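# Move floor cartons onto the shelf at the aisle's end

## Task

Lift every carton lying on the aisle floor onto a shelf at the far end of the aisle. Each carton must rest directly on the shelf surface, not stacked on another carton, sitting level, and not overhanging the shelf edge. It must stay there without the robot holding it. The robot itself must not tip over or finish leaning.

## Robot and tools

Robot: a Hello Robot Stretch 3 with one arm. A two-wheeled base (0.33 m long, 0.34 m wide) drives forward and backward and turns in place, but cannot slide sideways. It pivots about the wheel-axle midpoint, 0.05 m behind the front edge. A lift carries a telescoping arm up and down a mast. The arm reaches out to the robot's right side, so you move the gripper forward or back by driving the base. A wrist (yaw, pitch, roll) and a two-finger gripper sit on the arm's end. There are three cameras: head_camera and nav_camera on the pan/tilt head, and wrist_camera on the gripper.

Frames: the base frame has its origin on the floor between the drive wheels, x forward, y left, z up. hand_pose is reported in this frame, at the point where the closed fingertips meet. Odometry is the base frame as it stood when the scene began. Heading is positive to the left and runs from -3.142 to 3.142.

execute_actions(actions): a list of actions run in order. An empty list just reports state and images. Each action may contain "robot", "steps" (1 to 450 control steps at 30 per second) and "until". An action holding only "steps" waits. "robot" takes one command, a queue (list of up to 8 commands and {"pause_s": s} waits of at most 15 s, run one after another), or {"stop": true}, which brakes everything and clears the queue. A command may contain:
- "base": exactly one of translate_m (a relative drive in metres from where the base is when the command starts; positive is forward; absolute value at most 1) or rotate_rad (a relative turn in radians; positive is counter-clockwise/left; absolute value at most 3.2).
- "joints": a map of absolute targets by name, each a single number. Joints not named keep their old targets. Ranges: lift_m 0 to 1.1 (arm height, m); arm_m 0 to 0.52 (extension, m); wrist_yaw_rad -1.345 to 4.42 (0 along the arm, positive swings toward the front, 3.0 stows over the base); wrist_pitch_rad -1.57 to 0.451 (negative tips fingers down); wrist_roll_rad -2.911 to 2.911; gripper_m -0.089 to 0.179 (larger is wider; the real fingertip gap is a bit smaller, about 0.007 less near closed and 0.025 less fully open); head_pan_rad -3.953 to 1.73 (0 forward, positive left, -1.57 faces along the arm); head_tilt_rad -1.53 to 0.419 (negative looks down).
- "contact_limits": {"arm_m": effort %} from 1 to 100, giving how hard the arm may push before it halts; it lasts until the next arm command.
Motions start together and keep running across later calls and while you think. A fresh command overrides the previous one at once and discards the rest of an older queue. "until" ends an action early: {"robot": {"status": "ended"}} waits for all motion and the queue to finish; fields such as lift_m, arm_m_status, base_status, translate_m, queue or refusals can be compared with ["<", value] and similar. {"any": {"status": "ended"}} fires when the first motion finishes. One invalid value rejects the entire call.

zoom_image(camera, region): enlarges part of a camera's latest picture; region is [x0, y0, x1, y1] in pixels, at most 504 by 504.

finished_scene(scene): ends the current scene (give its number) and grades it; irreversible. Let every motion settle first, since the final stop may cut moves short.

Results: base_status and joint_status give each motion's state: moving, done, off_target (resting away from goal, maybe still pushing), contact_stop (the lift or arm met resistance and went slack), time_out, stopped, not_commanded, torque_fault (a wrist servo overloaded and is off for 10 s). The base bracket shows distance moved vs goal. joint_goals, measured_speeds, motor_effort (percent, peak in brackets, fairly noisy), base_odometry, turned_by_wheels/imu, base_tilt (degrees, forward/right positive), lidar_m (12 sectors of 30 degrees, first straight ahead, counting counter-clockwise, in a plane 0.17 m up), wrist_depth_mm and head_depth_mm (7x7 grids) appear too. robot.on_its_own flags goals the robot changed itself, slack or off joints, unusual efforts, and a lean. Lines starting refused:, dropped: or replaced: explain rejected goals and cut-short queues.

Speed: the base is fast (0.30 m/s, 1.9 rad/s) only when stowed: lift_m under 0.30, arm_m under 0.03, wrist_yaw_rad over 2.54. Otherwise it is capped at 0.10 m/s and 0.63 rad/s. Fast completion is rewarded.

Gripping: close to a value below the carton's width; lower squeezes harder, but too hard triggers a stall guard that weakens the grip. Neither the reading nor done proves a hold, so check the cameras. Release by opening at least 0.02 past the touching value.

Safety: fold or unfold the wrist only with lift_m 0.32 to 0.95, wrist_pitch_rad -0.4 and roll near 0; after folding, lift can drop to 0.25. With yaw below -0.4 keep pitch at -0.5 or lower. Pushing into something rigid with the gripper above about 0.45 m can tip the robot, more so on a second push after a contact_stop. Never drive while gripping or pressing on something fixed, and avoid snagging furniture, especially in reverse. If tipping shows, reverse the last move in small steps, pull the gripper free, and lower lift_m to about 0.2. Avoid drops, slams, hard hits and wrist overloads. Loose objects may occasionally get nudged by outside forces.

Each tool is called after ">>>" in YAML: its name, and indented under it one key for each argument.

## Session

>>> execute_actions:
  actions: []

Scene clock: 0.00 s.
robot.base_odometry: x=+0.000 y=+0.000 heading=+0.000 (m, m, rad; robot's odometry frame)
robot.turned_by_wheels: +0.000 (rad since the last result)
robot.turned_by_imu: +0.000 (rad since the last result)
robot.base_tilt: forward=-0.8 right=+1.0 (deg)
robot.lidar_m: 1.74 1.23 1.16 1.19 1.57 1.33 1.80 1.95 2.56 1.70 1.19 1.13
robot.head_depth_mm: 1703 2403 2859 2829 2774 2737 2467 / 1716 2469 2994 2909 2945 2915 2477 / 1726 2469 3052 3007 3054 3036 2422 / 1747 2374 2518 2549 2584 2610 2397 / 1762 2034 2043 2101 2109 2143 2137 / 1673 1737 1759 1782 1786 1805 1836 / 1491 1515 1516 1538 1548 1563 1578
robot.base_status: not_commanded
robot.joint_positions: lift_m=+0.390 arm_m=-0.002 wrist_yaw_rad=+3.143 wrist_pitch_rad=-0.358 wrist_roll_rad=-0.013 gripper_m=+0.037 head_pan_rad=-0.013 head_tilt_rad=+0.016
robot.joint_goals: lift_m=+0.390 arm_m=-0.002 wrist_yaw_rad=+3.143 wrist_pitch_rad=-0.358 wrist_roll_rad=-0.013 gripper_m=+0.037 head_pan_rad=-0.013 head_tilt_rad=+0.016
robot.joint_status: lift_m=not_commanded arm_m=not_commanded wrist_yaw_rad=not_commanded wrist_pitch_rad=not_commanded wrist_roll_rad=not_commanded gripper_m=not_commanded head_pan_rad=not_commanded head_tilt_rad=not_commanded
robot.measured_speeds: translate_m=+0.000 rotate_rad=+0.000 lift_m=+0.000 arm_m=+0.000 wrist_yaw_rad=+0.000 wrist_pitch_rad=+0.000 wrist_roll_rad=+0.000 head_pan_rad=+0.000 head_tilt_rad=+0.000
robot: refusals=0 queue=idle queue_left=0
robot.motor_effort: left_wheel=+0 right_wheel=+1 lift_m=+34 arm_m=+0 wrist_yaw_rad=+1 wrist_pitch_rad=+6 wrist_roll_rad=+0 gripper_m=+0 head_pan_rad=+0 head_tilt_rad=+1 (%)
robot.hand_pose: x=-0.0215 y=+0.0889 z=+0.4165 quat_wxyz=(+0.125, +0.691, +0.127, +0.701) (m; robot's base frame)
robot.wrist_depth_mm: - - - - - - 917 / - - - - - - 978 / - - - - - - - / - - - - 993 940 882 / 955 904 - 830 775 752 736 / 762 737 - 666 638 645 612 / 639 624 580 579 564 546 527
pictures: head_camera (sideways: a quarter turn clockwise sets it upright), nav_camera (sideways: a quarter turn counterclockwise sets it upright), wrist_camera
Images, in order (width x height): head_camera 896x504, nav_camera 672x504, wrist_camera 644x364.

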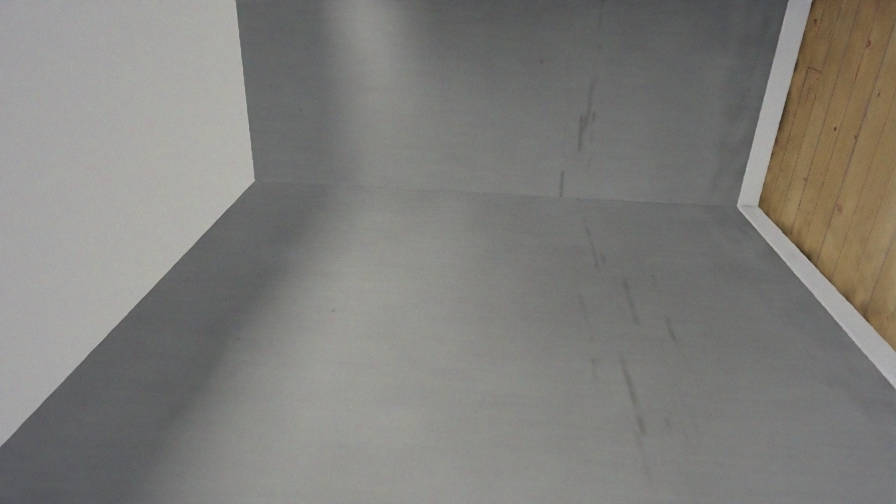

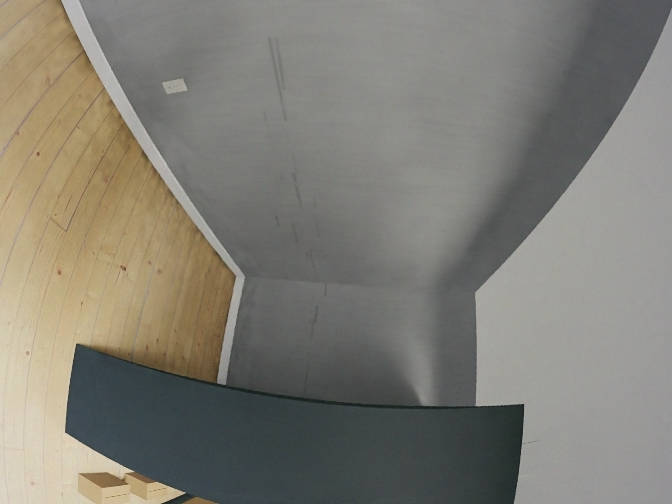

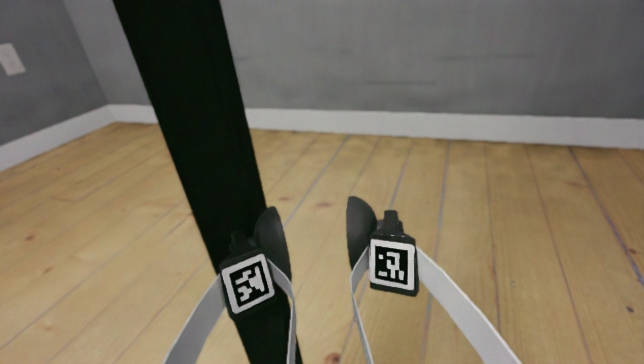

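>>> execute_actions:
  actions:
    - {"robot":{"joints":{"head_pan_rad":-1.57,"head_tilt_rad":-0.8}},"steps":100,"until":{"robot":{"status":"ended"}}}

>>> execute_actions:
  actions:
    - {"robot":{"joints":{"head_pan_rad":-3.1,"head_tilt_rad":-0.4}},"steps":100,"until":{"robot":{"status":"ended"}}}

>>> execute_actions:
  actions:
    - {"robot":{"joints":{"head_pan_rad":1.57,"head_tilt_rad":-0.6}},"steps":150,"until":{"robot":{"status":"ended"}}}

Scene clock: 5.40 s.
robot.base_odometry: x=+0.000 y=+0.000 heading=+0.000 (m, m, rad; robot's odometry frame)
robot.turned_by_wheels: +0.000 (rad since the last result)
robot.turned_by_imu: +0.000 (rad since the last result)
robot.base_tilt: forward=-0.8 right=+0.9 (deg)
robot.lidar_m: 1.75 1.23 1.16 1.19 1.57 1.33 1.80 1.95 2.56 1.70 1.19 1.13
robot.head_depth_mm: 2187 2470 2387 1902 1565 1329 1159 / 2302 2606 2358 1877 1562 1319 1155 / 2464 2764 2347 1870 1549 1321 1151 / 2596 2853 2349 1849 1542 1307 1144 / 2726 2902 2237 1837 1529 1307 1143 / 1468 1635 1851 1819 1513 1302 1137 / 1304 1465 1915 1809 1510 1288 1132
robot.base_status: not_commanded
robot.joint_positions: lift_m=+0.390 arm_m=-0.002 wrist_yaw_rad=+3.143 wrist_pitch_rad=-0.358 wrist_roll_rad=-0.013 gripper_m=+0.037 head_pan_rad=-1.563 head_tilt_rad=-0.789
robot.joint_goals: lift_m=+0.390 arm_m=-0.002 wrist_yaw_rad=+3.143 wrist_pitch_rad=-0.358 wrist_roll_rad=-0.013 gripper_m=+0.037 head_pan_rad=-1.570 head_tilt_rad=-0.800
robot.joint_status: lift_m=not_commanded arm_m=not_commanded wrist_yaw_rad=not_commanded wrist_pitch_rad=not_commanded wrist_roll_rad=not_commanded gripper_m=not_commanded head_pan_rad=done head_tilt_rad=done
robot.measured_speeds: translate_m=+0.000 rotate_rad=+0.000 lift_m=+0.000 arm_m=+0.000 wrist_yaw_rad=+0.000 wrist_pitch_rad=+0.000 wrist_roll_rad=+0.000 head_pan_rad=+0.000 head_tilt_rad=+0.000
robot: refusals=0 queue=done queue_left=0
robot.motor_effort: left_wheel=+0(1) right_wheel=+1(1) lift_m=+34(34) arm_m=+0(1) wrist_yaw_rad=+0(0) wrist_pitch_rad=+6(6) wrist_roll_rad=+0(0) gripper_m=+0(1) head_pan_rad=-3(35) head_tilt_rad=-3(27) (%)
robot.hand_pose: x=-0.0215 y=+0.0889 z=+0.4165 quat_wxyz=(+0.125, +0.691, +0.127, +0.701) (m; robot's base frame)
robot.wrist_depth_mm: - - - - - - 903 / - - - - - - 977 / - - - - - - - / - - - - - 928 896 / 955 899 - 821 787 748 728 / 748 734 - 674 637 641 616 / 636 615 584 579 561 545 531
pictures: head_camera (sideways: a quarter turn clockwise sets it upright), nav_camera (sideways: a quarter turn counterclockwise sets it upright), wrist_camera
camera_calibration (this result's frames):
head_camera: T_world_to_cam=[[-0.0706663, 0.674519, -0.734868, 0.974656], [0.99749, 0.0445055, -0.0550699, 0.0728911], [-0.00443999, -0.736915, -0.675971, 0.837888], [0, 0, 0, 1]] pos_world=[-0.000112688, -0.0432157, 1.28665]
nav_camera: T_world_to_cam=[[0.0750728, -0.742064, 0.666112, -0.828495], [-0.997167, -0.0589702, 0.0466895, 0.000157348], [0.00463417, -0.667731, -0.744389, 0.926819], [0, 0, 0, 1]] pos_world=[0.0580593, 0.00407912, 1.24178]
wrist_camera: T_world_to_cam=[[0.995675, -0.0738314, -0.0563857, 0.0480682], [-0.0876293, -0.544873, -0.833927, 0.418111], [0.030847, 0.835262, -0.548986, 0.31991], [0, 0, 0, 1]] pos_world=[-0.0210898, -0.0358428, 0.527011]
Images, in order (width x height): head_camera 896x504, nav_camera 672x504, wrist_camera 644x364.

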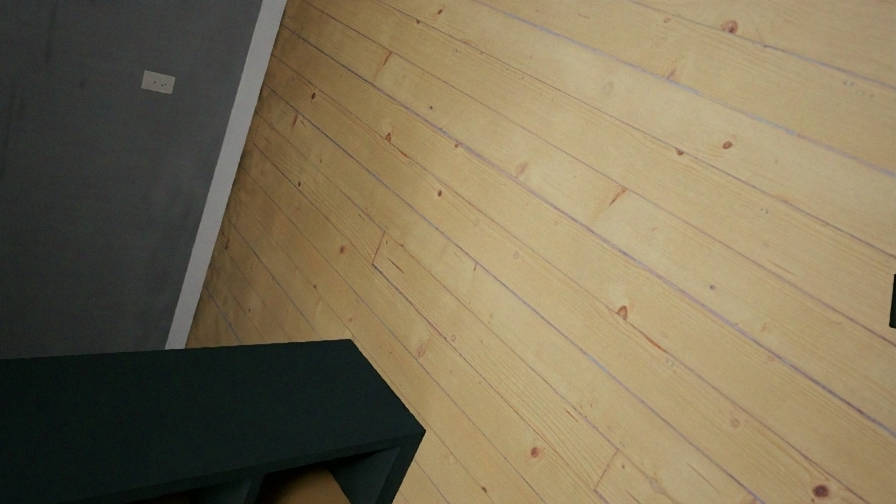

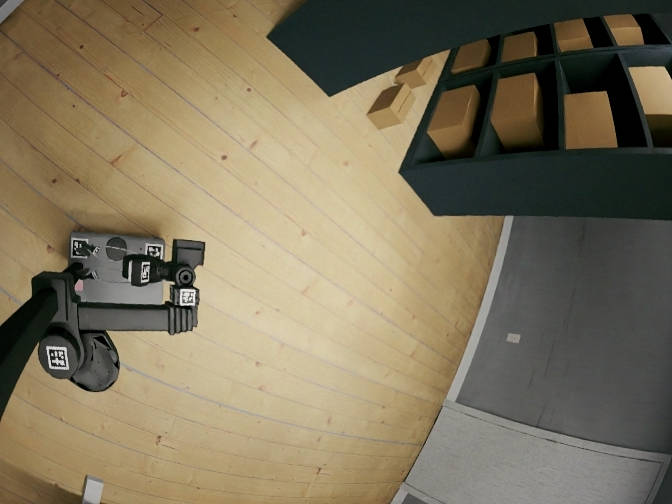

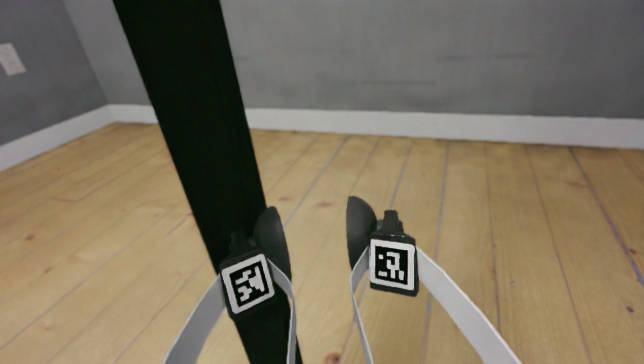

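Scene clock: 6.70 s.
robot.base_odometry: x=+0.000 y=+0.000 heading=+0.000 (m, m, rad; robot's odometry frame)
robot.turned_by_wheels: +0.000 (rad since the last result)
robot.turned_by_imu: +0.000 (rad since the last result)
robot.base_tilt: forward=-0.8 right=+0.9 (deg)
robot.lidar_m: 1.75 1.22 1.16 1.19 1.57 1.32 1.80 1.96 2.56 1.69 1.19 1.13
robot.head_depth_mm: 1474 1570 1667 1637 1184 1741 1433 / 1561 1665 1755 1600 1243 1708 1427 / 1667 1778 1875 1574 2057 1757 1408 / 1765 1878 2008 1542 2201 1749 1407 / 1880 2003 2128 1521 2303 1746 1391 / 1998 2140 2250 1617 2267 1718 1394 / 2123 2325 2481 1844 2136 1707 1377
robot.base_status: not_commanded
robot.joint_positions: lift_m=+0.390 arm_m=-0.002 wrist_yaw_rad=+3.143 wrist_pitch_rad=-0.358 wrist_roll_rad=-0.013 gripper_m=+0.037 head_pan_rad=-3.093 head_tilt_rad=-0.409
robot.joint_goals: lift_m=+0.390 arm_m=-0.002 wrist_yaw_rad=+3.143 wrist_pitch_rad=-0.358 wrist_roll_rad=-0.013 gripper_m=+0.037 head_pan_rad=-3.100 head_tilt_rad=-0.400
robot.joint_status: lift_m=not_commanded arm_m=not_commanded wrist_yaw_rad=not_commanded wrist_pitch_rad=not_commanded wrist_roll_rad=not_commanded gripper_m=not_commanded head_pan_rad=done head_tilt_rad=done
robot.measured_speeds: translate_m=+0.000 rotate_rad=+0.000 lift_m=+0.000 arm_m=+0.000 wrist_yaw_rad=+0.000 wrist_pitch_rad=+0.000 wrist_roll_rad=+0.000 head_pan_rad=+0.000 head_tilt_rad=+0.000
robot: refusals=0 queue=done queue_left=0
robot.motor_effort: left_wheel=+0(0) right_wheel=+1(1) lift_m=+34(34) arm_m=-1(1) wrist_yaw_rad=+0(0) wrist_pitch_rad=+6(6) wrist_roll_rad=+0(0) gripper_m=+0(1) head_pan_rad=-3(35) head_tilt_rad=+3(18) (%)
robot.hand_pose: x=-0.0215 y=+0.0889 z=+0.4165 quat_wxyz=(+0.125, +0.691, +0.127, +0.701) (m; robot's base frame)
robot.wrist_depth_mm: - - - - - 989 914 / - - - - - - 959 / - - - - - - - / - - - - 988 934 894 / 954 901 - 832 780 747 722 / 755 738 - 663 634 635 609 / 646 624 575 579 559 543 526
pictures: head_camera (sideways: a quarter turn clockwise sets it upright), nav_camera (sideways: a quarter turn counterclockwise sets it upright), wrist_camera
camera_calibration (this result's frames):
head_camera: T_world_to_cam=[[0.349951, 0.0824199, -0.933135, 1.23063], [0.0620864, -0.995972, -0.0646859, 0.0911462], [-0.934708, -0.0352981, -0.353659, 0.424206], [0, 0, 0, 1]] pos_world=[-0.0398106, 0.00432433, 1.30426]
nav_camera: T_world_to_cam=[[-0.437949, -0.0905879, 0.894424, -1.12299], [-0.0786018, 0.994959, 0.0622832, -0.0257744], [-0.895557, -0.0430265, -0.442862, 0.540053], [0, 0, 0, 1]] pos_world=[-0.0101912, -0.0528484, 1.24521]
wrist_camera: T_world_to_cam=[[0.995675, -0.0738314, -0.0563858, 0.0480682], [-0.0876293, -0.544873, -0.833927, 0.418111], [0.030847, 0.835262, -0.548986, 0.31991], [0, 0, 0, 1]] pos_world=[-0.0210898, -0.0358428, 0.527011]
Images, in order (width x height): head_camera 896x504, nav_camera 672x504, wrist_camera 644x364.

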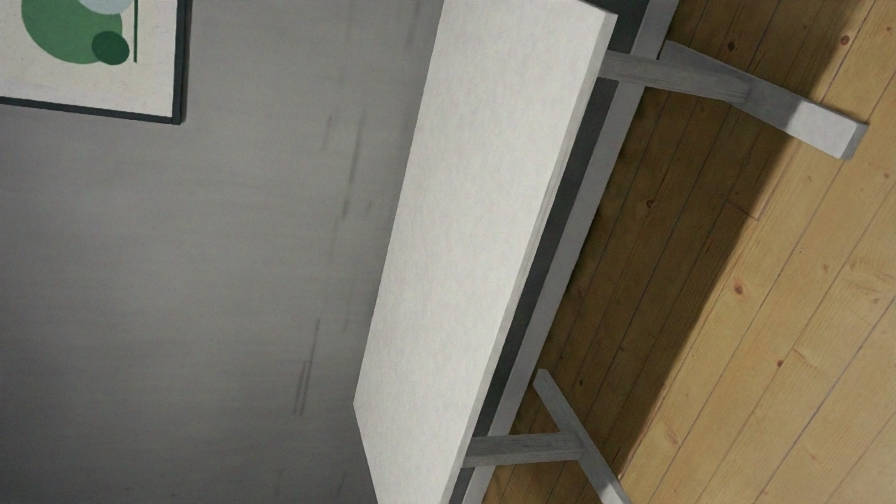

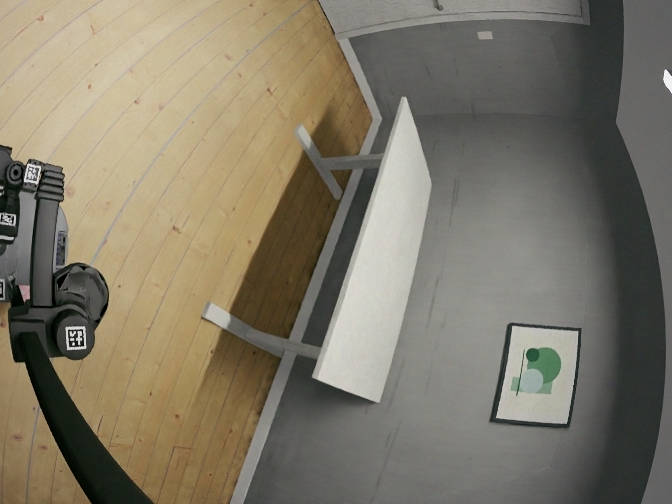

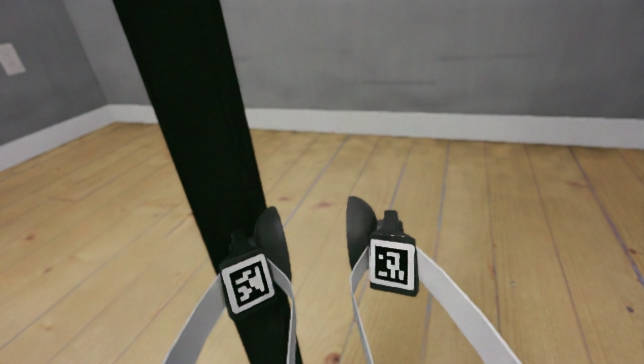

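Scene clock: 9.30 s.
robot.base_odometry: x=+0.000 y=+0.000 heading=+0.000 (m, m, rad; robot's odometry frame)
robot.turned_by_wheels: +0.000 (rad since the last result)
robot.turned_by_imu: +0.000 (rad since the last result)
robot.base_tilt: forward=-0.8 right=+1.0 (deg)
robot.lidar_m: 1.75 1.23 1.16 1.19 1.57 1.33 1.80 1.96 2.56 1.70 1.19 1.13
robot.head_depth_mm: 943 1023 1108 1227 1358 1455 1268 / 991 1072 1166 1296 1448 1507 1262 / 1035 1133 1237 1388 1553 1496 1253 / 1094 1201 1312 1487 1653 1486 1238 / 1159 1270 1415 1599 1762 1472 1238 / 1230 1360 1523 1747 1801 1467 1229 / 1302 1455 1637 1897 1785 1478 1254
robot.base_status: not_commanded
robot.joint_positions: lift_m=+0.390 arm_m=-0.002 wrist_yaw_rad=+3.143 wrist_pitch_rad=-0.358 wrist_roll_rad=-0.013 gripper_m=+0.037 head_pan_rad=+1.563 head_tilt_rad=-0.592
robot.joint_goals: lift_m=+0.390 arm_m=-0.002 wrist_yaw_rad=+3.143 wrist_pitch_rad=-0.358 wrist_roll_rad=-0.013 gripper_m=+0.037 head_pan_rad=+1.570 head_tilt_rad=-0.600
robot.joint_status: lift_m=not_commanded arm_m=not_commanded wrist_yaw_rad=not_commanded wrist_pitch_rad=not_commanded wrist_roll_rad=not_commanded gripper_m=not_commanded head_pan_rad=done head_tilt_rad=done
robot.measured_speeds: translate_m=+0.000 rotate_rad=+0.000 lift_m=+0.000 arm_m=+0.000 wrist_yaw_rad=+0.000 wrist_pitch_rad=+0.000 wrist_roll_rad=+0.000 head_pan_rad=+0.000 head_tilt_rad=+0.000
robot: refusals=0 queue=done queue_left=0
robot.motor_effort: left_wheel=+0(0) right_wheel=+1(1) lift_m=+34(34) arm_m=-1(1) wrist_yaw_rad=+1(0) wrist_pitch_rad=+6(6) wrist_roll_rad=+0(0) gripper_m=+1(0) head_pan_rad=+3(35) head_tilt_rad=-2(14) (%)
robot.hand_pose: x=-0.0215 y=+0.0889 z=+0.4165 quat_wxyz=(+0.125, +0.691, +0.127, +0.701) (m; robot's base frame)
robot.wrist_depth_mm: - - - - - 997 918 / - - - - - - 987 / - - - - - - - / - - - - 996 926 903 / 945 911 - 827 789 741 721 / 758 733 - 672 639 643 615 / 637 628 575 576 556 545 528
pictures: head_camera (sideways: a quarter turn clockwise sets it upright), nav_camera (sideways: a quarter turn counterclockwise sets it upright), wrist_camera
camera_calibration (this result's frames):
head_camera: T_world_to_cam=[[0.0610779, -0.518519, -0.852882, 1.1277], [-0.997984, -0.0169722, -0.0611508, 0.0929952], [0.0172325, 0.854897, -0.518511, 0.632914], [0, 0, 0, 1]] pos_world=[0.0130236, 0.0452351, 1.29565]
nav_camera: T_world_to_cam=[[-0.0643006, 0.598286, 0.798698, -1.00045], [0.997905, 0.0328016, 0.0557671, -0.0238438], [0.00716606, 0.800611, -0.599142, 0.737881], [0, 0, 0, 1]] pos_world=[-0.0458231, 0.00857878, 1.24248]
wrist_camera: T_world_to_cam=[[0.995675, -0.0738315, -0.0563855, 0.048068], [-0.0876291, -0.544873, -0.833927, 0.418111], [0.0308472, 0.835262, -0.548986, 0.31991], [0, 0, 0, 1]] pos_world=[-0.0210898, -0.0358428, 0.527011]
Images, in order (width x height): head_camera 896x504, nav_camera 672x504, wrist_camera 644x364.

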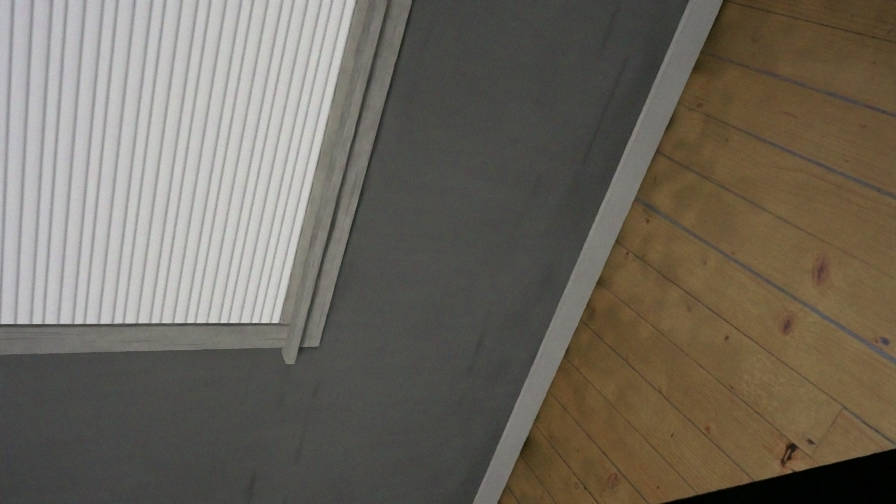

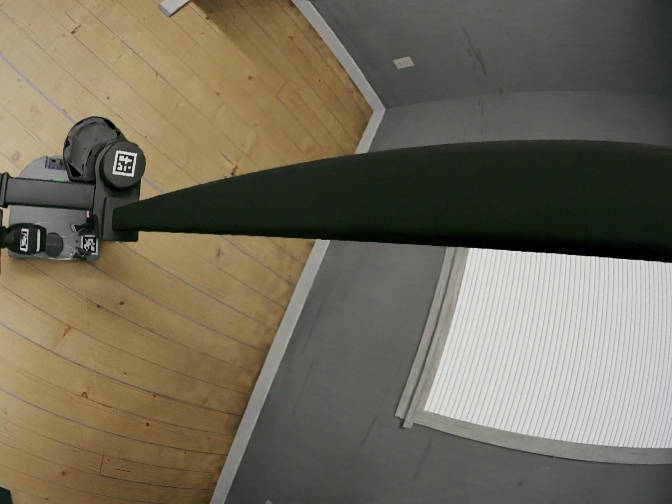

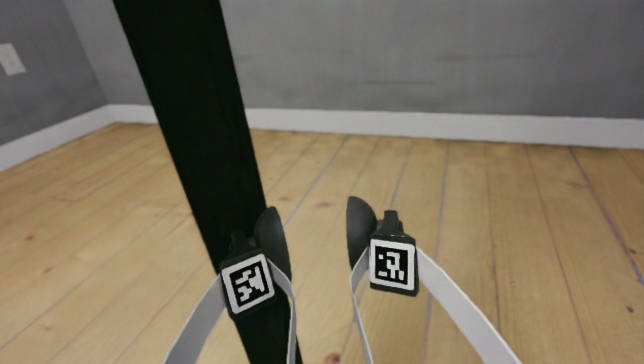

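>>> execute_actions:
  actions:
    - {"robot":{"joints":{"head_pan_rad":-2.1,"head_tilt_rad":-0.5}},"steps":150,"until":{"robot":{"status":"ended"}}}

Scene clock: 13.07 s.
robot.base_odometry: x=+0.000 y=+0.000 heading=+0.000 (m, m, rad; robot's odometry frame)
robot.turned_by_wheels: +0.000 (rad since the last result)
robot.turned_by_imu: +0.000 (rad since the last result)
robot.base_tilt: forward=-0.8 right=+1.0 (deg)
robot.lidar_m: 1.74 1.22 1.16 1.19 1.57 1.33 1.81 1.96 2.56 1.69 1.19 1.13
robot.head_depth_mm: 2164 2380 2629 2769 2088 1614 1336 / 2177 2361 2584 2717 2060 1615 1331 / 2173 2339 2552 2731 2025 1595 1321 / 2168 2354 2571 2720 2023 1585 1308 / 2201 2353 2576 2747 1983 1584 1300 / 2178 2369 2566 2720 1991 1566 1293 / 2175 2365 2582 2693 1966 1564 1292
robot.base_status: not_commanded
robot.joint_positions: lift_m=+0.390 arm_m=-0.002 wrist_yaw_rad=+3.143 wrist_pitch_rad=-0.358 wrist_roll_rad=-0.013 gripper_m=+0.037 head_pan_rad=-2.093 head_tilt_rad=-0.507
robot.joint_goals: lift_m=+0.390 arm_m=-0.002 wrist_yaw_rad=+3.143 wrist_pitch_rad=-0.358 wrist_roll_rad=-0.013 gripper_m=+0.037 head_pan_rad=-2.100 head_tilt_rad=-0.500
robot.joint_status: lift_m=not_commanded arm_m=not_commanded wrist_yaw_rad=not_commanded wrist_pitch_rad=not_commanded wrist_roll_rad=not_commanded gripper_m=not_commanded head_pan_rad=done head_tilt_rad=done
robot.measured_speeds: translate_m=+0.000 rotate_rad=+0.000 lift_m=+0.000 arm_m=+0.000 wrist_yaw_rad=+0.000 wrist_pitch_rad=+0.000 wrist_roll_rad=+0.000 head_pan_rad=+0.000 head_tilt_rad=+0.000
robot: refusals=0 queue=done queue_left=0
robot.motor_effort: left_wheel=-1(0) right_wheel=+1(1) lift_m=+34(34) arm_m=-1(1) wrist_yaw_rad=+0(0) wrist_pitch_rad=+6(6) wrist_roll_rad=+0(0) gripper_m=+1(1) head_pan_rad=-4(37) head_tilt_rad=+3(9) (%)
robot.hand_pose: x=-0.0215 y=+0.0889 z=+0.4165 quat_wxyz=(+0.125, +0.691, +0.127, +0.701) (m; robot's base frame)
robot.wrist_depth_mm: - - - - - - 914 / - - - - - - 988 / - - - - - - - / - - - - 984 945 908 / 949 896 - 827 791 753 724 / 756 732 - 663 628 631 608 / 638 618 582 580 563 543 523
pictures: head_camera (sideways: a quarter turn clockwise sets it upright), nav_camera (sideways: a quarter turn counterclockwise sets it upright), wrist_camera
camera_calibration (this result's frames):
head_camera: T_world_to_cam=[[0.164718, 0.417229, -0.893749, 1.18037], [0.874773, -0.480413, -0.0630502, 0.084051], [-0.455675, -0.771443, -0.444114, 0.538995], [0, 0, 0, 1]] pos_world=[-0.0223471, -0.0363008, 1.29963]
nav_camera: T_world_to_cam=[[-0.203274, -0.492011, 0.846525, -1.06195], [-0.882685, 0.466243, 0.0590286, -0.0166246], [-0.423729, -0.735216, -0.529066, 0.649341], [0, 0, 0, 1]] pos_world=[0.0446024, -0.0373354, 1.2435]
wrist_camera: T_world_to_cam=[[0.995675, -0.0738316, -0.0563857, 0.0480681], [-0.0876293, -0.544873, -0.833927, 0.418111], [0.0308472, 0.835262, -0.548986, 0.31991], [0, 0, 0, 1]] pos_world=[-0.0210898, -0.0358428, 0.527011]
Images, in order (width x height): head_camera 896x504, nav_camera 672x504, wrist_camera 644x364.

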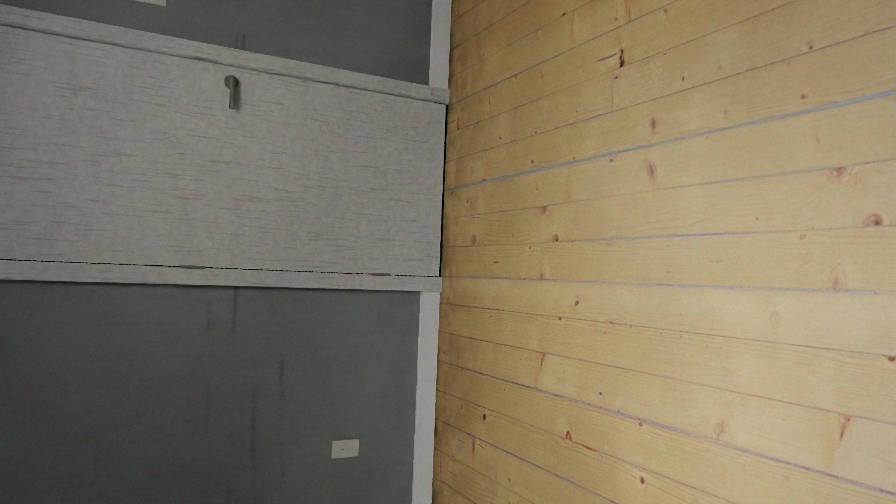

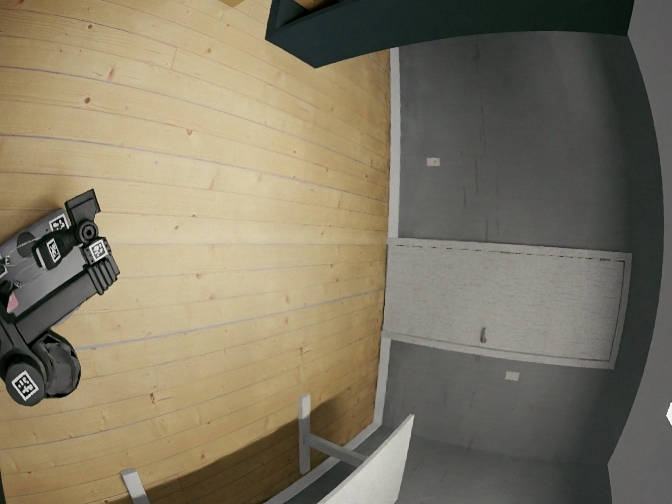

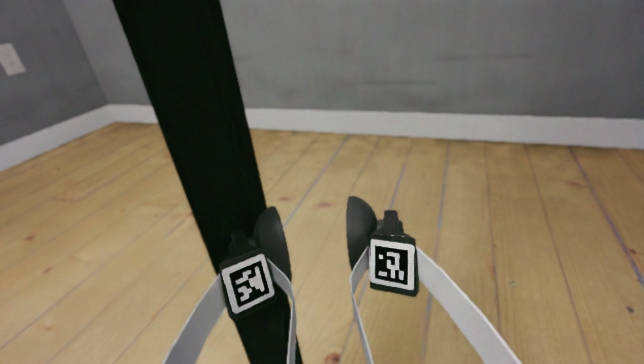

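>>> execute_actions:
  actions:
    - {"robot":{"joints":{"head_pan_rad":-0.85,"head_tilt_rad":-0.45}},"steps":150,"until":{"robot":{"status":"ended"}}}

Scene clock: 20.67 s.
robot.base_odometry: x=+0.000 y=+0.000 heading=+0.000 (m, m, rad; robot's odometry frame)
robot.turned_by_wheels: +0.000 (rad since the last result)
robot.turned_by_imu: +0.000 (rad since the last result)
robot.base_tilt: forward=-0.9 right=+1.0 (deg)
robot.lidar_m: 1.75 1.23 1.16 1.19 1.57 1.32 1.81 1.96 2.55 1.70 1.19 1.13
robot.head_depth_mm: 1454 1580 1556 1596 1712 1718 1378 / 1702 2056 1894 1914 2024 1690 1365 / 2222 2111 2244 2327 2157 1693 1364 / 2313 2455 2659 2751 2001 1663 1368 / 965 1041 1117 1228 1348 1503 1347 / 930 1002 1082 1180 1286 1430 1337 / 905 968 1040 1127 1232 1380 1328
robot.base_status: not_commanded
robot.joint_positions: lift_m=+0.390 arm_m=-0.002 wrist_yaw_rad=+3.143 wrist_pitch_rad=-0.358 wrist_roll_rad=-0.013 gripper_m=+0.037 head_pan_rad=-0.857 head_tilt_rad=-0.458
robot.joint_goals: lift_m=+0.390 arm_m=-0.002 wrist_yaw_rad=+3.143 wrist_pitch_rad=-0.358 wrist_roll_rad=-0.013 gripper_m=+0.037 head_pan_rad=-0.850 head_tilt_rad=-0.450
robot.joint_status: lift_m=not_commanded arm_m=not_commanded wrist_yaw_rad=not_commanded wrist_pitch_rad=not_commanded wrist_roll_rad=not_commanded gripper_m=not_commanded head_pan_rad=done head_tilt_rad=done
robot.measured_speeds: translate_m=+0.000 rotate_rad=+0.000 lift_m=+0.000 arm_m=+0.000 wrist_yaw_rad=+0.000 wrist_pitch_rad=+0.000 wrist_roll_rad=+0.000 head_pan_rad=+0.000 head_tilt_rad=+0.000
robot: refusals=0 queue=done queue_left=0
robot.motor_effort: left_wheel=+0(1) right_wheel=+1(1) lift_m=+34(34) arm_m=-1(0) wrist_yaw_rad=+1(1) wrist_pitch_rad=+6(6) wrist_roll_rad=+0(0) gripper_m=-1(1) head_pan_rad=+3(35) head_tilt_rad=+3(7) (%)
robot.hand_pose: x=-0.0215 y=+0.0889 z=+0.4165 quat_wxyz=(+0.125, +0.691, +0.127, +0.701) (m; robot's base frame)
robot.wrist_depth_mm: - - - - - 982 912 / - - - - - - 981 / - - - - - - - / - - - - 989 956 885 / 960 885 - 832 793 755 727 / 764 738 - 678 637 640 614 / 638 623 578 574 562 549 528
pictures: head_camera (sideways: a quarter turn clockwise sets it upright), nav_camera (sideways: a quarter turn counterclockwise sets it upright), wrist_camera
camera_calibration (this result's frames):
head_camera: T_world_to_cam=[[-0.310561, 0.259046, -0.914575, 1.21044], [0.743536, 0.665631, -0.0639467, 0.0860228], [0.592204, -0.699879, -0.399329, 0.474325], [0, 0, 0, 1]] pos_world=[0.0310557, -0.0388482, 1.30195]
nav_camera: T_world_to_cam=[[0.369952, -0.321746, 0.871559, -1.0981], [-0.732641, -0.6779, 0.0607314, -0.0197606], [0.57129, -0.661008, -0.486515, 0.587907], [0, 0, 0, 1]] pos_world=[0.0559006, 0.0219078, 1.24428]
wrist_camera: T_world_to_cam=[[0.995675, -0.0738316, -0.0563857, 0.0480682], [-0.0876294, -0.544873, -0.833927, 0.418111], [0.0308472, 0.835262, -0.548986, 0.31991], [0, 0, 0, 1]] pos_world=[-0.0210898, -0.0358428, 0.527011]
Images, in order (width x height): head_camera 896x504, nav_camera 672x504, wrist_camera 644x364.

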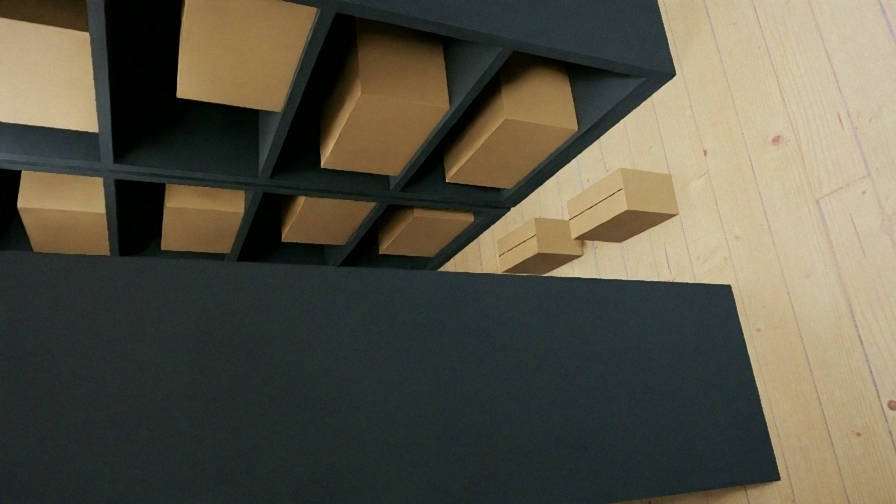

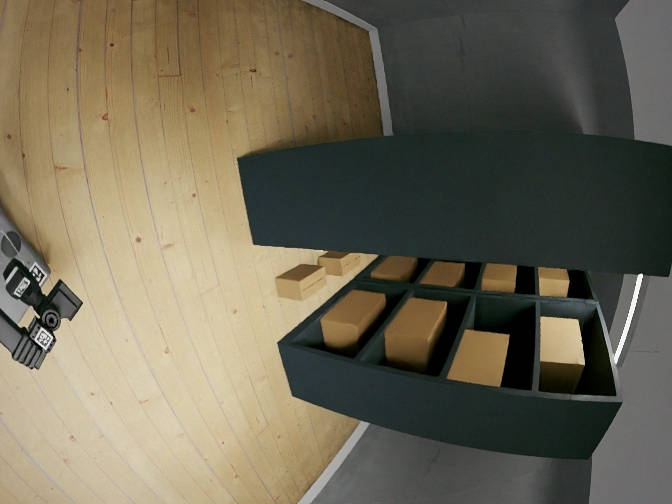

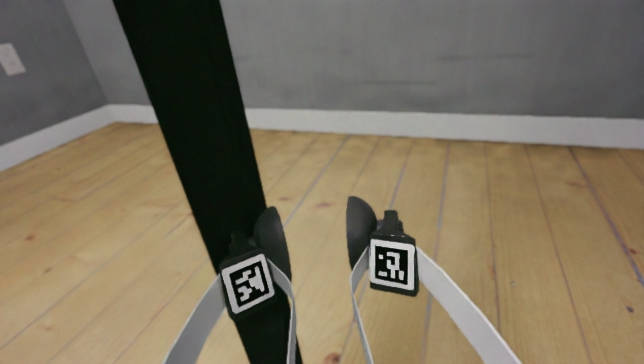

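>>> execute_actions:
  actions:
    - {"robot":[{"joints":{"lift_m":0.28},"base":{"rotate_rad":-1.204}},{"base":{"translate_m":1.0}},{"base":{"translate_m":0.06}},{"base":{"rotate_rad":2.25},"joints":{"head_pan_rad":-1.57,"head_tilt_rad":-0.55,"lift_m":0.5}}],"steps":450,"until":{"robot":{"status":"ended"}}}

Scene clock: 54.93 s.
robot.base_odometry: x=+0.380 y=-0.989 heading=+1.046 (m, m, rad; robot's odometry frame)
robot.turned_by_wheels: +1.046 (rad since the last result)
robot.turned_by_imu: +1.040 (rad since the last result)
robot.base_tilt: forward=-0.8 right=+0.9 (deg)
robot.lidar_m: 1.88 1.92 2.54 2.14 2.61 1.97 1.87 0.52 0.46 0.44 0.46 0.46
robot.head_depth_mm: 1021 1101 1004 986 874 911 827 / 1774 1411 1246 1286 1236 1191 1164 / 1851 2007 2149 2292 1872 1542 1289 / 1866 2033 2203 2413 1945 1415 1280 / 1858 2021 2261 2400 1910 1531 1248 / 1823 1904 2073 1792 1732 1515 1258 / 1012 1072 1187 1099 1111 1164 1164
robot.base_status: done (rotate_rad +2.2498 of +2.2500)
robot.joint_positions: lift_m=+0.500 arm_m=-0.002 wrist_yaw_rad=+3.143 wrist_pitch_rad=-0.360 wrist_roll_rad=-0.013 gripper_m=+0.037 head_pan_rad=-1.563 head_tilt_rad=-0.543
robot.joint_goals: lift_m=+0.500 arm_m=-0.002 wrist_yaw_rad=+3.143 wrist_pitch_rad=-0.360 wrist_roll_rad=-0.013 gripper_m=+0.037 head_pan_rad=-1.570 head_tilt_rad=-0.550
robot.joint_status: lift_m=done arm_m=not_commanded wrist_yaw_rad=not_commanded wrist_pitch_rad=not_commanded wrist_roll_rad=not_commanded gripper_m=not_commanded head_pan_rad=done head_tilt_rad=done
robot.measured_speeds: translate_m=+0.000 rotate_rad=+0.000 lift_m=+0.000 arm_m=+0.000 wrist_yaw_rad=+0.000 wrist_pitch_rad=+0.000 wrist_roll_rad=+0.000 head_pan_rad=+0.000 head_tilt_rad=+0.000
robot: refusals=0 queue=done queue_left=0
robot.motor_effort: left_wheel=-4(11) right_wheel=+5(14) lift_m=+38(40) arm_m=-1(1) wrist_yaw_rad=+0(1) wrist_pitch_rad=+6(7) wrist_roll_rad=+0(0) gripper_m=+0(0) head_pan_rad=-3(33) head_tilt_rad=-2(9) (%)
robot.hand_pose: x=-0.0215 y=+0.0887 z=+0.5257 quat_wxyz=(+0.126, +0.691, +0.128, +0.700) (m; robot's base frame)
robot.wrist_depth_mm: - - - - - - - / - - - - - - - / - - - - - - - / - - - - - - - / - - - - 926 915 863 / 926 889 - 816 755 769 740 / 767 746 698 696 680 656 632
pictures: head_camera (sideways: a quarter turn clockwise sets it upright), nav_camera (sideways: a quarter turn counterclockwise sets it upright), wrist_camera
camera_calibration (this result's frames):
head_camera: T_world_to_cam=[[-0.0689462, 0.47518, -0.877183, 1.16018], [0.997614, 0.0297443, -0.0622992, 0.082321], [-0.00351211, -0.879386, -0.476097, 0.577853], [0, 0, 0, 1]] pos_world=[-0.000104876, -0.0455881, 1.29794]
nav_camera: T_world_to_cam=[[0.0734507, -0.557439, 0.826963, -1.03813], [-0.997282, -0.0458147, 0.0576957, -0.0141875], [0.00572523, -0.828953, -0.559289, 0.686043], [0, 0, 0, 1]] pos_world=[0.0581749, -0.0106487, 1.24301]
wrist_camera: T_world_to_cam=[[0.995675, -0.0739372, -0.0562471, 0.0541397], [-0.0876285, -0.546413, -0.832919, 0.508587], [0.0308496, 0.834246, -0.550529, 0.380906], [0, 0, 0, 1]] pos_world=[-0.0210896, -0.0358684, 0.636357]
Images, in order (width x height): head_camera 896x504, nav_camera 672x504, wrist_camera 644x364.

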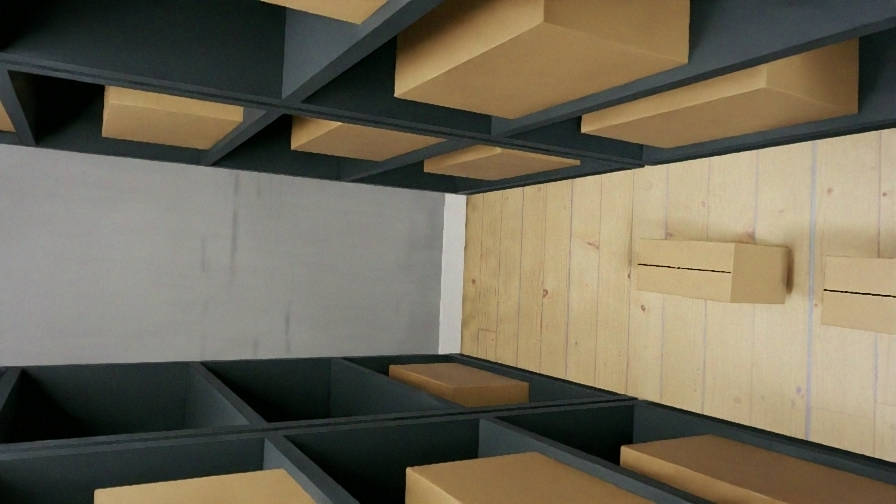

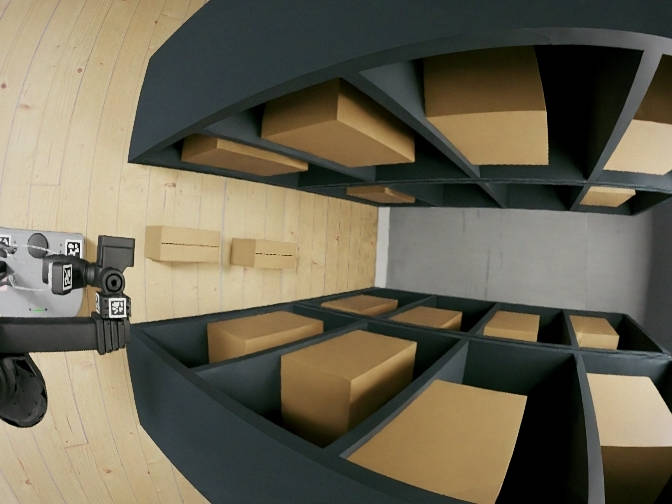

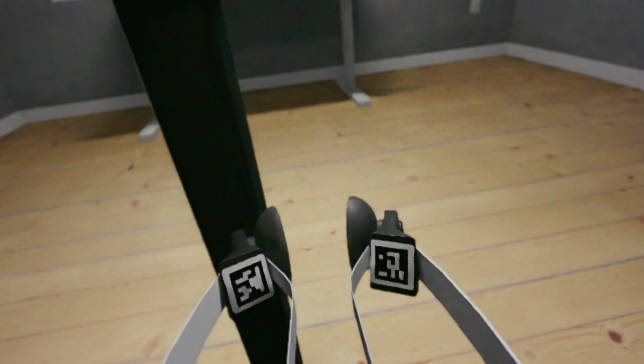

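>>> execute_actions:
  actions:
    - {"robot":[{"joints":{"wrist_pitch_rad":-0.4,"wrist_roll_rad":0,"gripper_m":0.179}},{"joints":{"wrist_yaw_rad":0.0}},{"joints":{"lift_m":0.2,"wrist_pitch_rad":-0.3,"head_tilt_rad":-1.0}}],"steps":450,"until":{"robot":{"status":"ended"}}}

Scene clock: 79.27 s.
robot.base_odometry: x=+0.380 y=-0.989 heading=+1.046 (m, m, rad; robot's odometry frame)
robot.turned_by_wheels: +0.000 (rad since the last result)
robot.turned_by_imu: -0.001 (rad since the last result)
robot.base_tilt: forward=-0.8 right=+0.9 (deg)
robot.lidar_m: 1.88 1.93 2.53 2.14 2.61 1.97 1.87 0.52 0.46 0.45 0.46 0.46
robot.head_depth_mm: 1038 939 944 936 852 1173 1106 / 1429 1315 1347 1313 1319 1202 1122 / 2046 2111 1786 1557 1367 1216 - / 2046 2135 1799 1467 1217 1242 - / 2029 2121 1778 1545 1335 1207 1098 / 1562 1675 1604 1475 1333 1203 1092 / 1091 1008 1021 1096 1188 1166 1088
robot.base_status: done (rotate_rad +2.2498 of +2.2500)
robot.joint_positions: lift_m=+0.200 arm_m=-0.002 wrist_yaw_rad=+0.003 wrist_pitch_rad=-0.320 wrist_roll_rad=-0.005 gripper_m=+0.179 head_pan_rad=-1.563 head_tilt_rad=-0.987
robot.joint_goals: lift_m=+0.200 arm_m=-0.002 wrist_yaw_rad=+0.000 wrist_pitch_rad=-0.300 wrist_roll_rad=+0.000 gripper_m=+0.179 head_pan_rad=-1.570 head_tilt_rad=-1.000
robot.joint_status: lift_m=done arm_m=not_commanded wrist_yaw_rad=done wrist_pitch_rad=done wrist_roll_rad=done gripper_m=done head_pan_rad=done head_tilt_rad=done
robot.measured_speeds: translate_m=+0.000 rotate_rad=+0.000 lift_m=+0.000 arm_m=+0.000 wrist_yaw_rad=+0.000 wrist_pitch_rad=+0.000 wrist_roll_rad=+0.000 head_pan_rad=+0.000 head_tilt_rad=+0.000
robot: refusals=0 queue=done queue_left=0
robot.motor_effort: left_wheel=-4(3) right_wheel=+5(5) lift_m=+29(38) arm_m=-1(1) wrist_yaw_rad=-3(0) wrist_pitch_rad=+9(10) wrist_roll_rad=+2(3) gripper_m=+0(100) head_pan_rad=-3(2) head_tilt_rad=-4(21) (%)
robot.hand_pose: x=-0.0208 y=-0.3782 z=+0.2353 quat_wxyz=(+0.700, +0.114, -0.696, -0.112) (m; robot's base frame)
robot.wrist_depth_mm: 791 908 - - 643 452 472 / 549 898 - - 679 492 513 / 525 902 - 911 718 528 552 / 504 730 379 673 645 515 470 / 480 607 283 511 534 492 384 / 426 460 260 422 441 416 326 / - 408 288 313 371 362 320
pictures: head_camera (sideways: a quarter turn clockwise sets it upright), nav_camera (sideways: a quarter turn counterclockwise sets it upright), wrist_camera
camera_calibration (this result's frames):
head_camera: T_world_to_cam=[[-0.0713888, 0.805761, -0.587923, 0.783184], [0.997431, 0.0542019, -0.0468287, 0.0621492], [-0.00586612, -0.589756, -0.80756, 1.00902], [0, 0, 0, 1]] pos_world=[-0.000159954, -0.0393519, 1.27821]
nav_camera: T_world_to_cam=[[0.0756544, -0.858483, 0.507231, -0.621502], [-0.997129, -0.0667384, 0.0357695, 0.0143844], [0.00314433, -0.508481, -0.861067, 1.07852], [0, 0, 0, 1]] pos_world=[0.0579712, 0.015821, 1.24341]
wrist_camera: T_world_to_cam=[[-0.995101, 0.0726015, -0.0671119, 0.0190898], [0.0949534, 0.512661, -0.853324, 0.420845], [-0.0275469, -0.855516, -0.517043, -0.0376455], [0, 0, 0, 1]] pos_world=[-0.0220015, -0.249344, 0.340934]
Images, in order (width x height): head_camera 896x504, nav_camera 672x504, wrist_camera 644x364.

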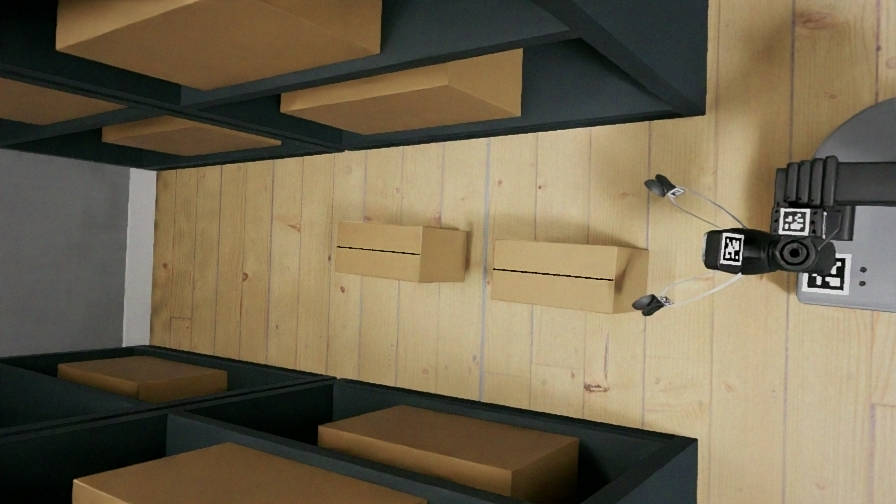

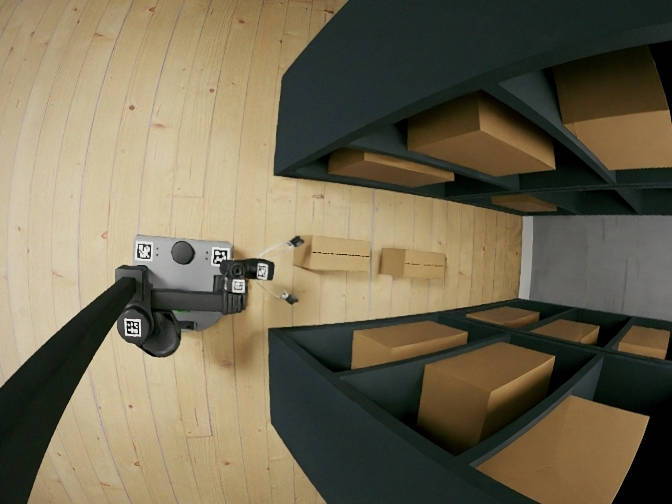

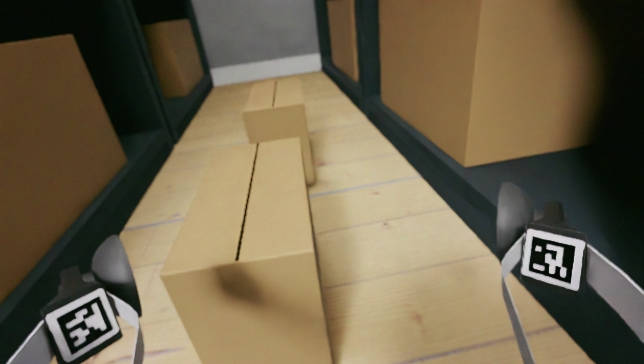

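>>> execute_actions:
  actions:
    - {"robot":[{"base":{"translate_m":0.045},"joints":{"lift_m":0.04}},{"joints":{"arm_m":0.14}}],"steps":450,"until":{"robot":{"status":"ended"}}}

Scene clock: 84.27 s.
robot.base_odometry: x=+0.403 y=-0.950 heading=+1.046 (m, m, rad; robot's odometry frame)
robot.turned_by_wheels: +0.000 (rad since the last result)
robot.turned_by_imu: +0.000 (rad since the last result)
robot.base_tilt: forward=-0.8 right=+0.9 (deg)
robot.lidar_m: 1.83 1.88 2.47 2.13 2.62 2.02 1.92 0.51 0.49 1.26 0.43 0.46
robot.head_depth_mm: 1085 1065 1051 1148 1283 1178 1116 / 1616 1618 1527 1467 1344 1206 1121 / 2034 2148 1810 1535 1363 1223 1145 / 2037 2120 1798 1496 1187 1234 - / 1989 2081 1798 1541 1352 1209 1098 / 1226 1259 1519 1409 1305 1192 1090 / 1068 870 890 905 898 1155 1089
robot.base_status: done (translate_m +0.0450 of +0.0450)
robot.joint_positions: lift_m=+0.078 arm_m=-0.002 wrist_yaw_rad=+0.003 wrist_pitch_rad=-0.286 wrist_roll_rad=-0.004 gripper_m=+0.179 head_pan_rad=-1.563 head_tilt_rad=-0.988
robot.joint_goals: lift_m=+0.078 arm_m=-0.002 wrist_yaw_rad=+0.000 wrist_pitch_rad=-0.300 wrist_roll_rad=+0.000 gripper_m=+0.179 head_pan_rad=-1.570 head_tilt_rad=-1.000
robot.joint_status: lift_m=contact_stop arm_m=not_commanded wrist_yaw_rad=done wrist_pitch_rad=done wrist_roll_rad=done gripper_m=done head_pan_rad=done head_tilt_rad=done
robot.measured_speeds: translate_m=+0.000 rotate_rad=+0.000 lift_m=+0.000 arm_m=+0.000 wrist_yaw_rad=+0.000 wrist_pitch_rad=+0.000 wrist_roll_rad=+0.000 head_pan_rad=+0.000 head_tilt_rad=+0.000
robot: refusals=0 queue=dropped queue_left=0
robot.on_its_own: lift_m is slack since a contact_stop, until your next command for it (your +0.040 is given up)
robot.motor_effort: left_wheel=-4(6) right_wheel=+5(11) lift_m=+33(66) arm_m=-5(6) wrist_yaw_rad=-2(3) wrist_pitch_rad=-7(16) wrist_roll_rad=+2(3) gripper_m=+1(0) head_pan_rad=-3(3) head_tilt_rad=-4(4) (%)
robot.hand_pose: x=-0.0209 y=-0.3820 z=+0.1217 quat_wxyz=(+0.702, +0.102, -0.698, -0.100) (m; robot's base frame)
robot.wrist_depth_mm: 498 828 - - 744 459 468 / 478 882 587 317 773 495 492 / 459 681 202 205 651 475 380 / 434 559 215 220 479 441 336 / 402 443 233 238 367 356 321 / 361 341 261 260 296 284 268 / - 279 269 264 252 245 234
pictures: head_camera (sideways: a quarter turn clockwise sets it upright), nav_camera (sideways: a quarter turn counterclockwise sets it upright), wrist_camera
ARM HIT: the arm struck its own base hard.
dropped: robot: command 0 of its queue: lift_m: contact_stop
camera_calibration (this result's frames):
head_camera: T_world_to_cam=[[-0.0713026, 0.806216, -0.587309, 0.782384], [0.997437, 0.0541267, -0.0467932, 0.0621029], [-0.00593626, -0.589141, -0.808009, 1.0096], [0, 0, 0, 1]] pos_world=[-0.000164462, -0.0393332, 1.27818]
nav_camera: T_world_to_cam=[[0.0755619, -0.858877, 0.506578, -0.620649], [-0.997136, -0.0666548, 0.0357245, 0.0144431], [0.00308291, -0.507826, -0.861454, 1.07903], [0, 0, 0, 1]] pos_world=[0.0579726, 0.0158597, 1.24342]
wrist_camera: T_world_to_cam=[[-0.995029, 0.0706466, -0.070188, 0.0113109], [0.0956776, 0.482672, -0.870559, 0.31648], [-0.0276243, -0.872947, -0.487032, -0.10994], [0, 0, 0, 1]] pos_world=[-0.0220624, -0.249527, 0.222765]
Images, in order (width x height): head_camera 896x504, nav_camera 672x504, wrist_camera 644x364.

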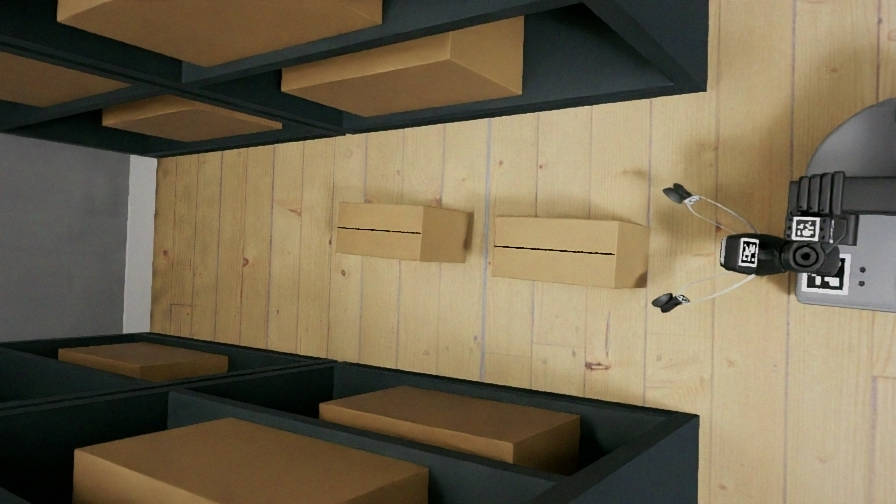

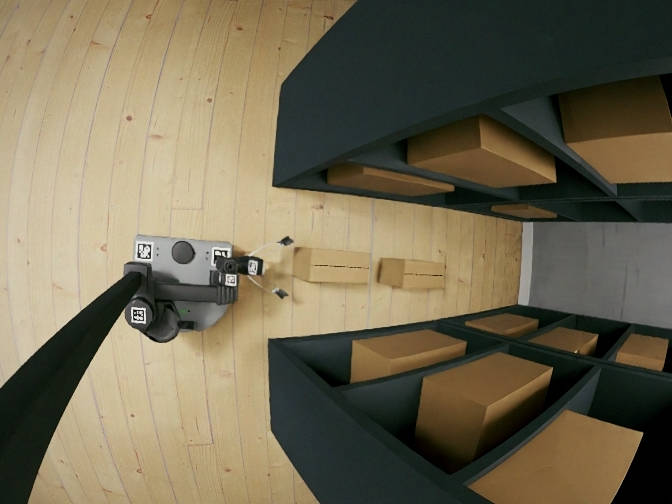

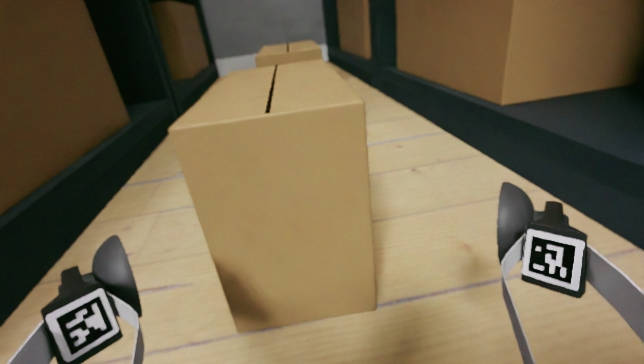

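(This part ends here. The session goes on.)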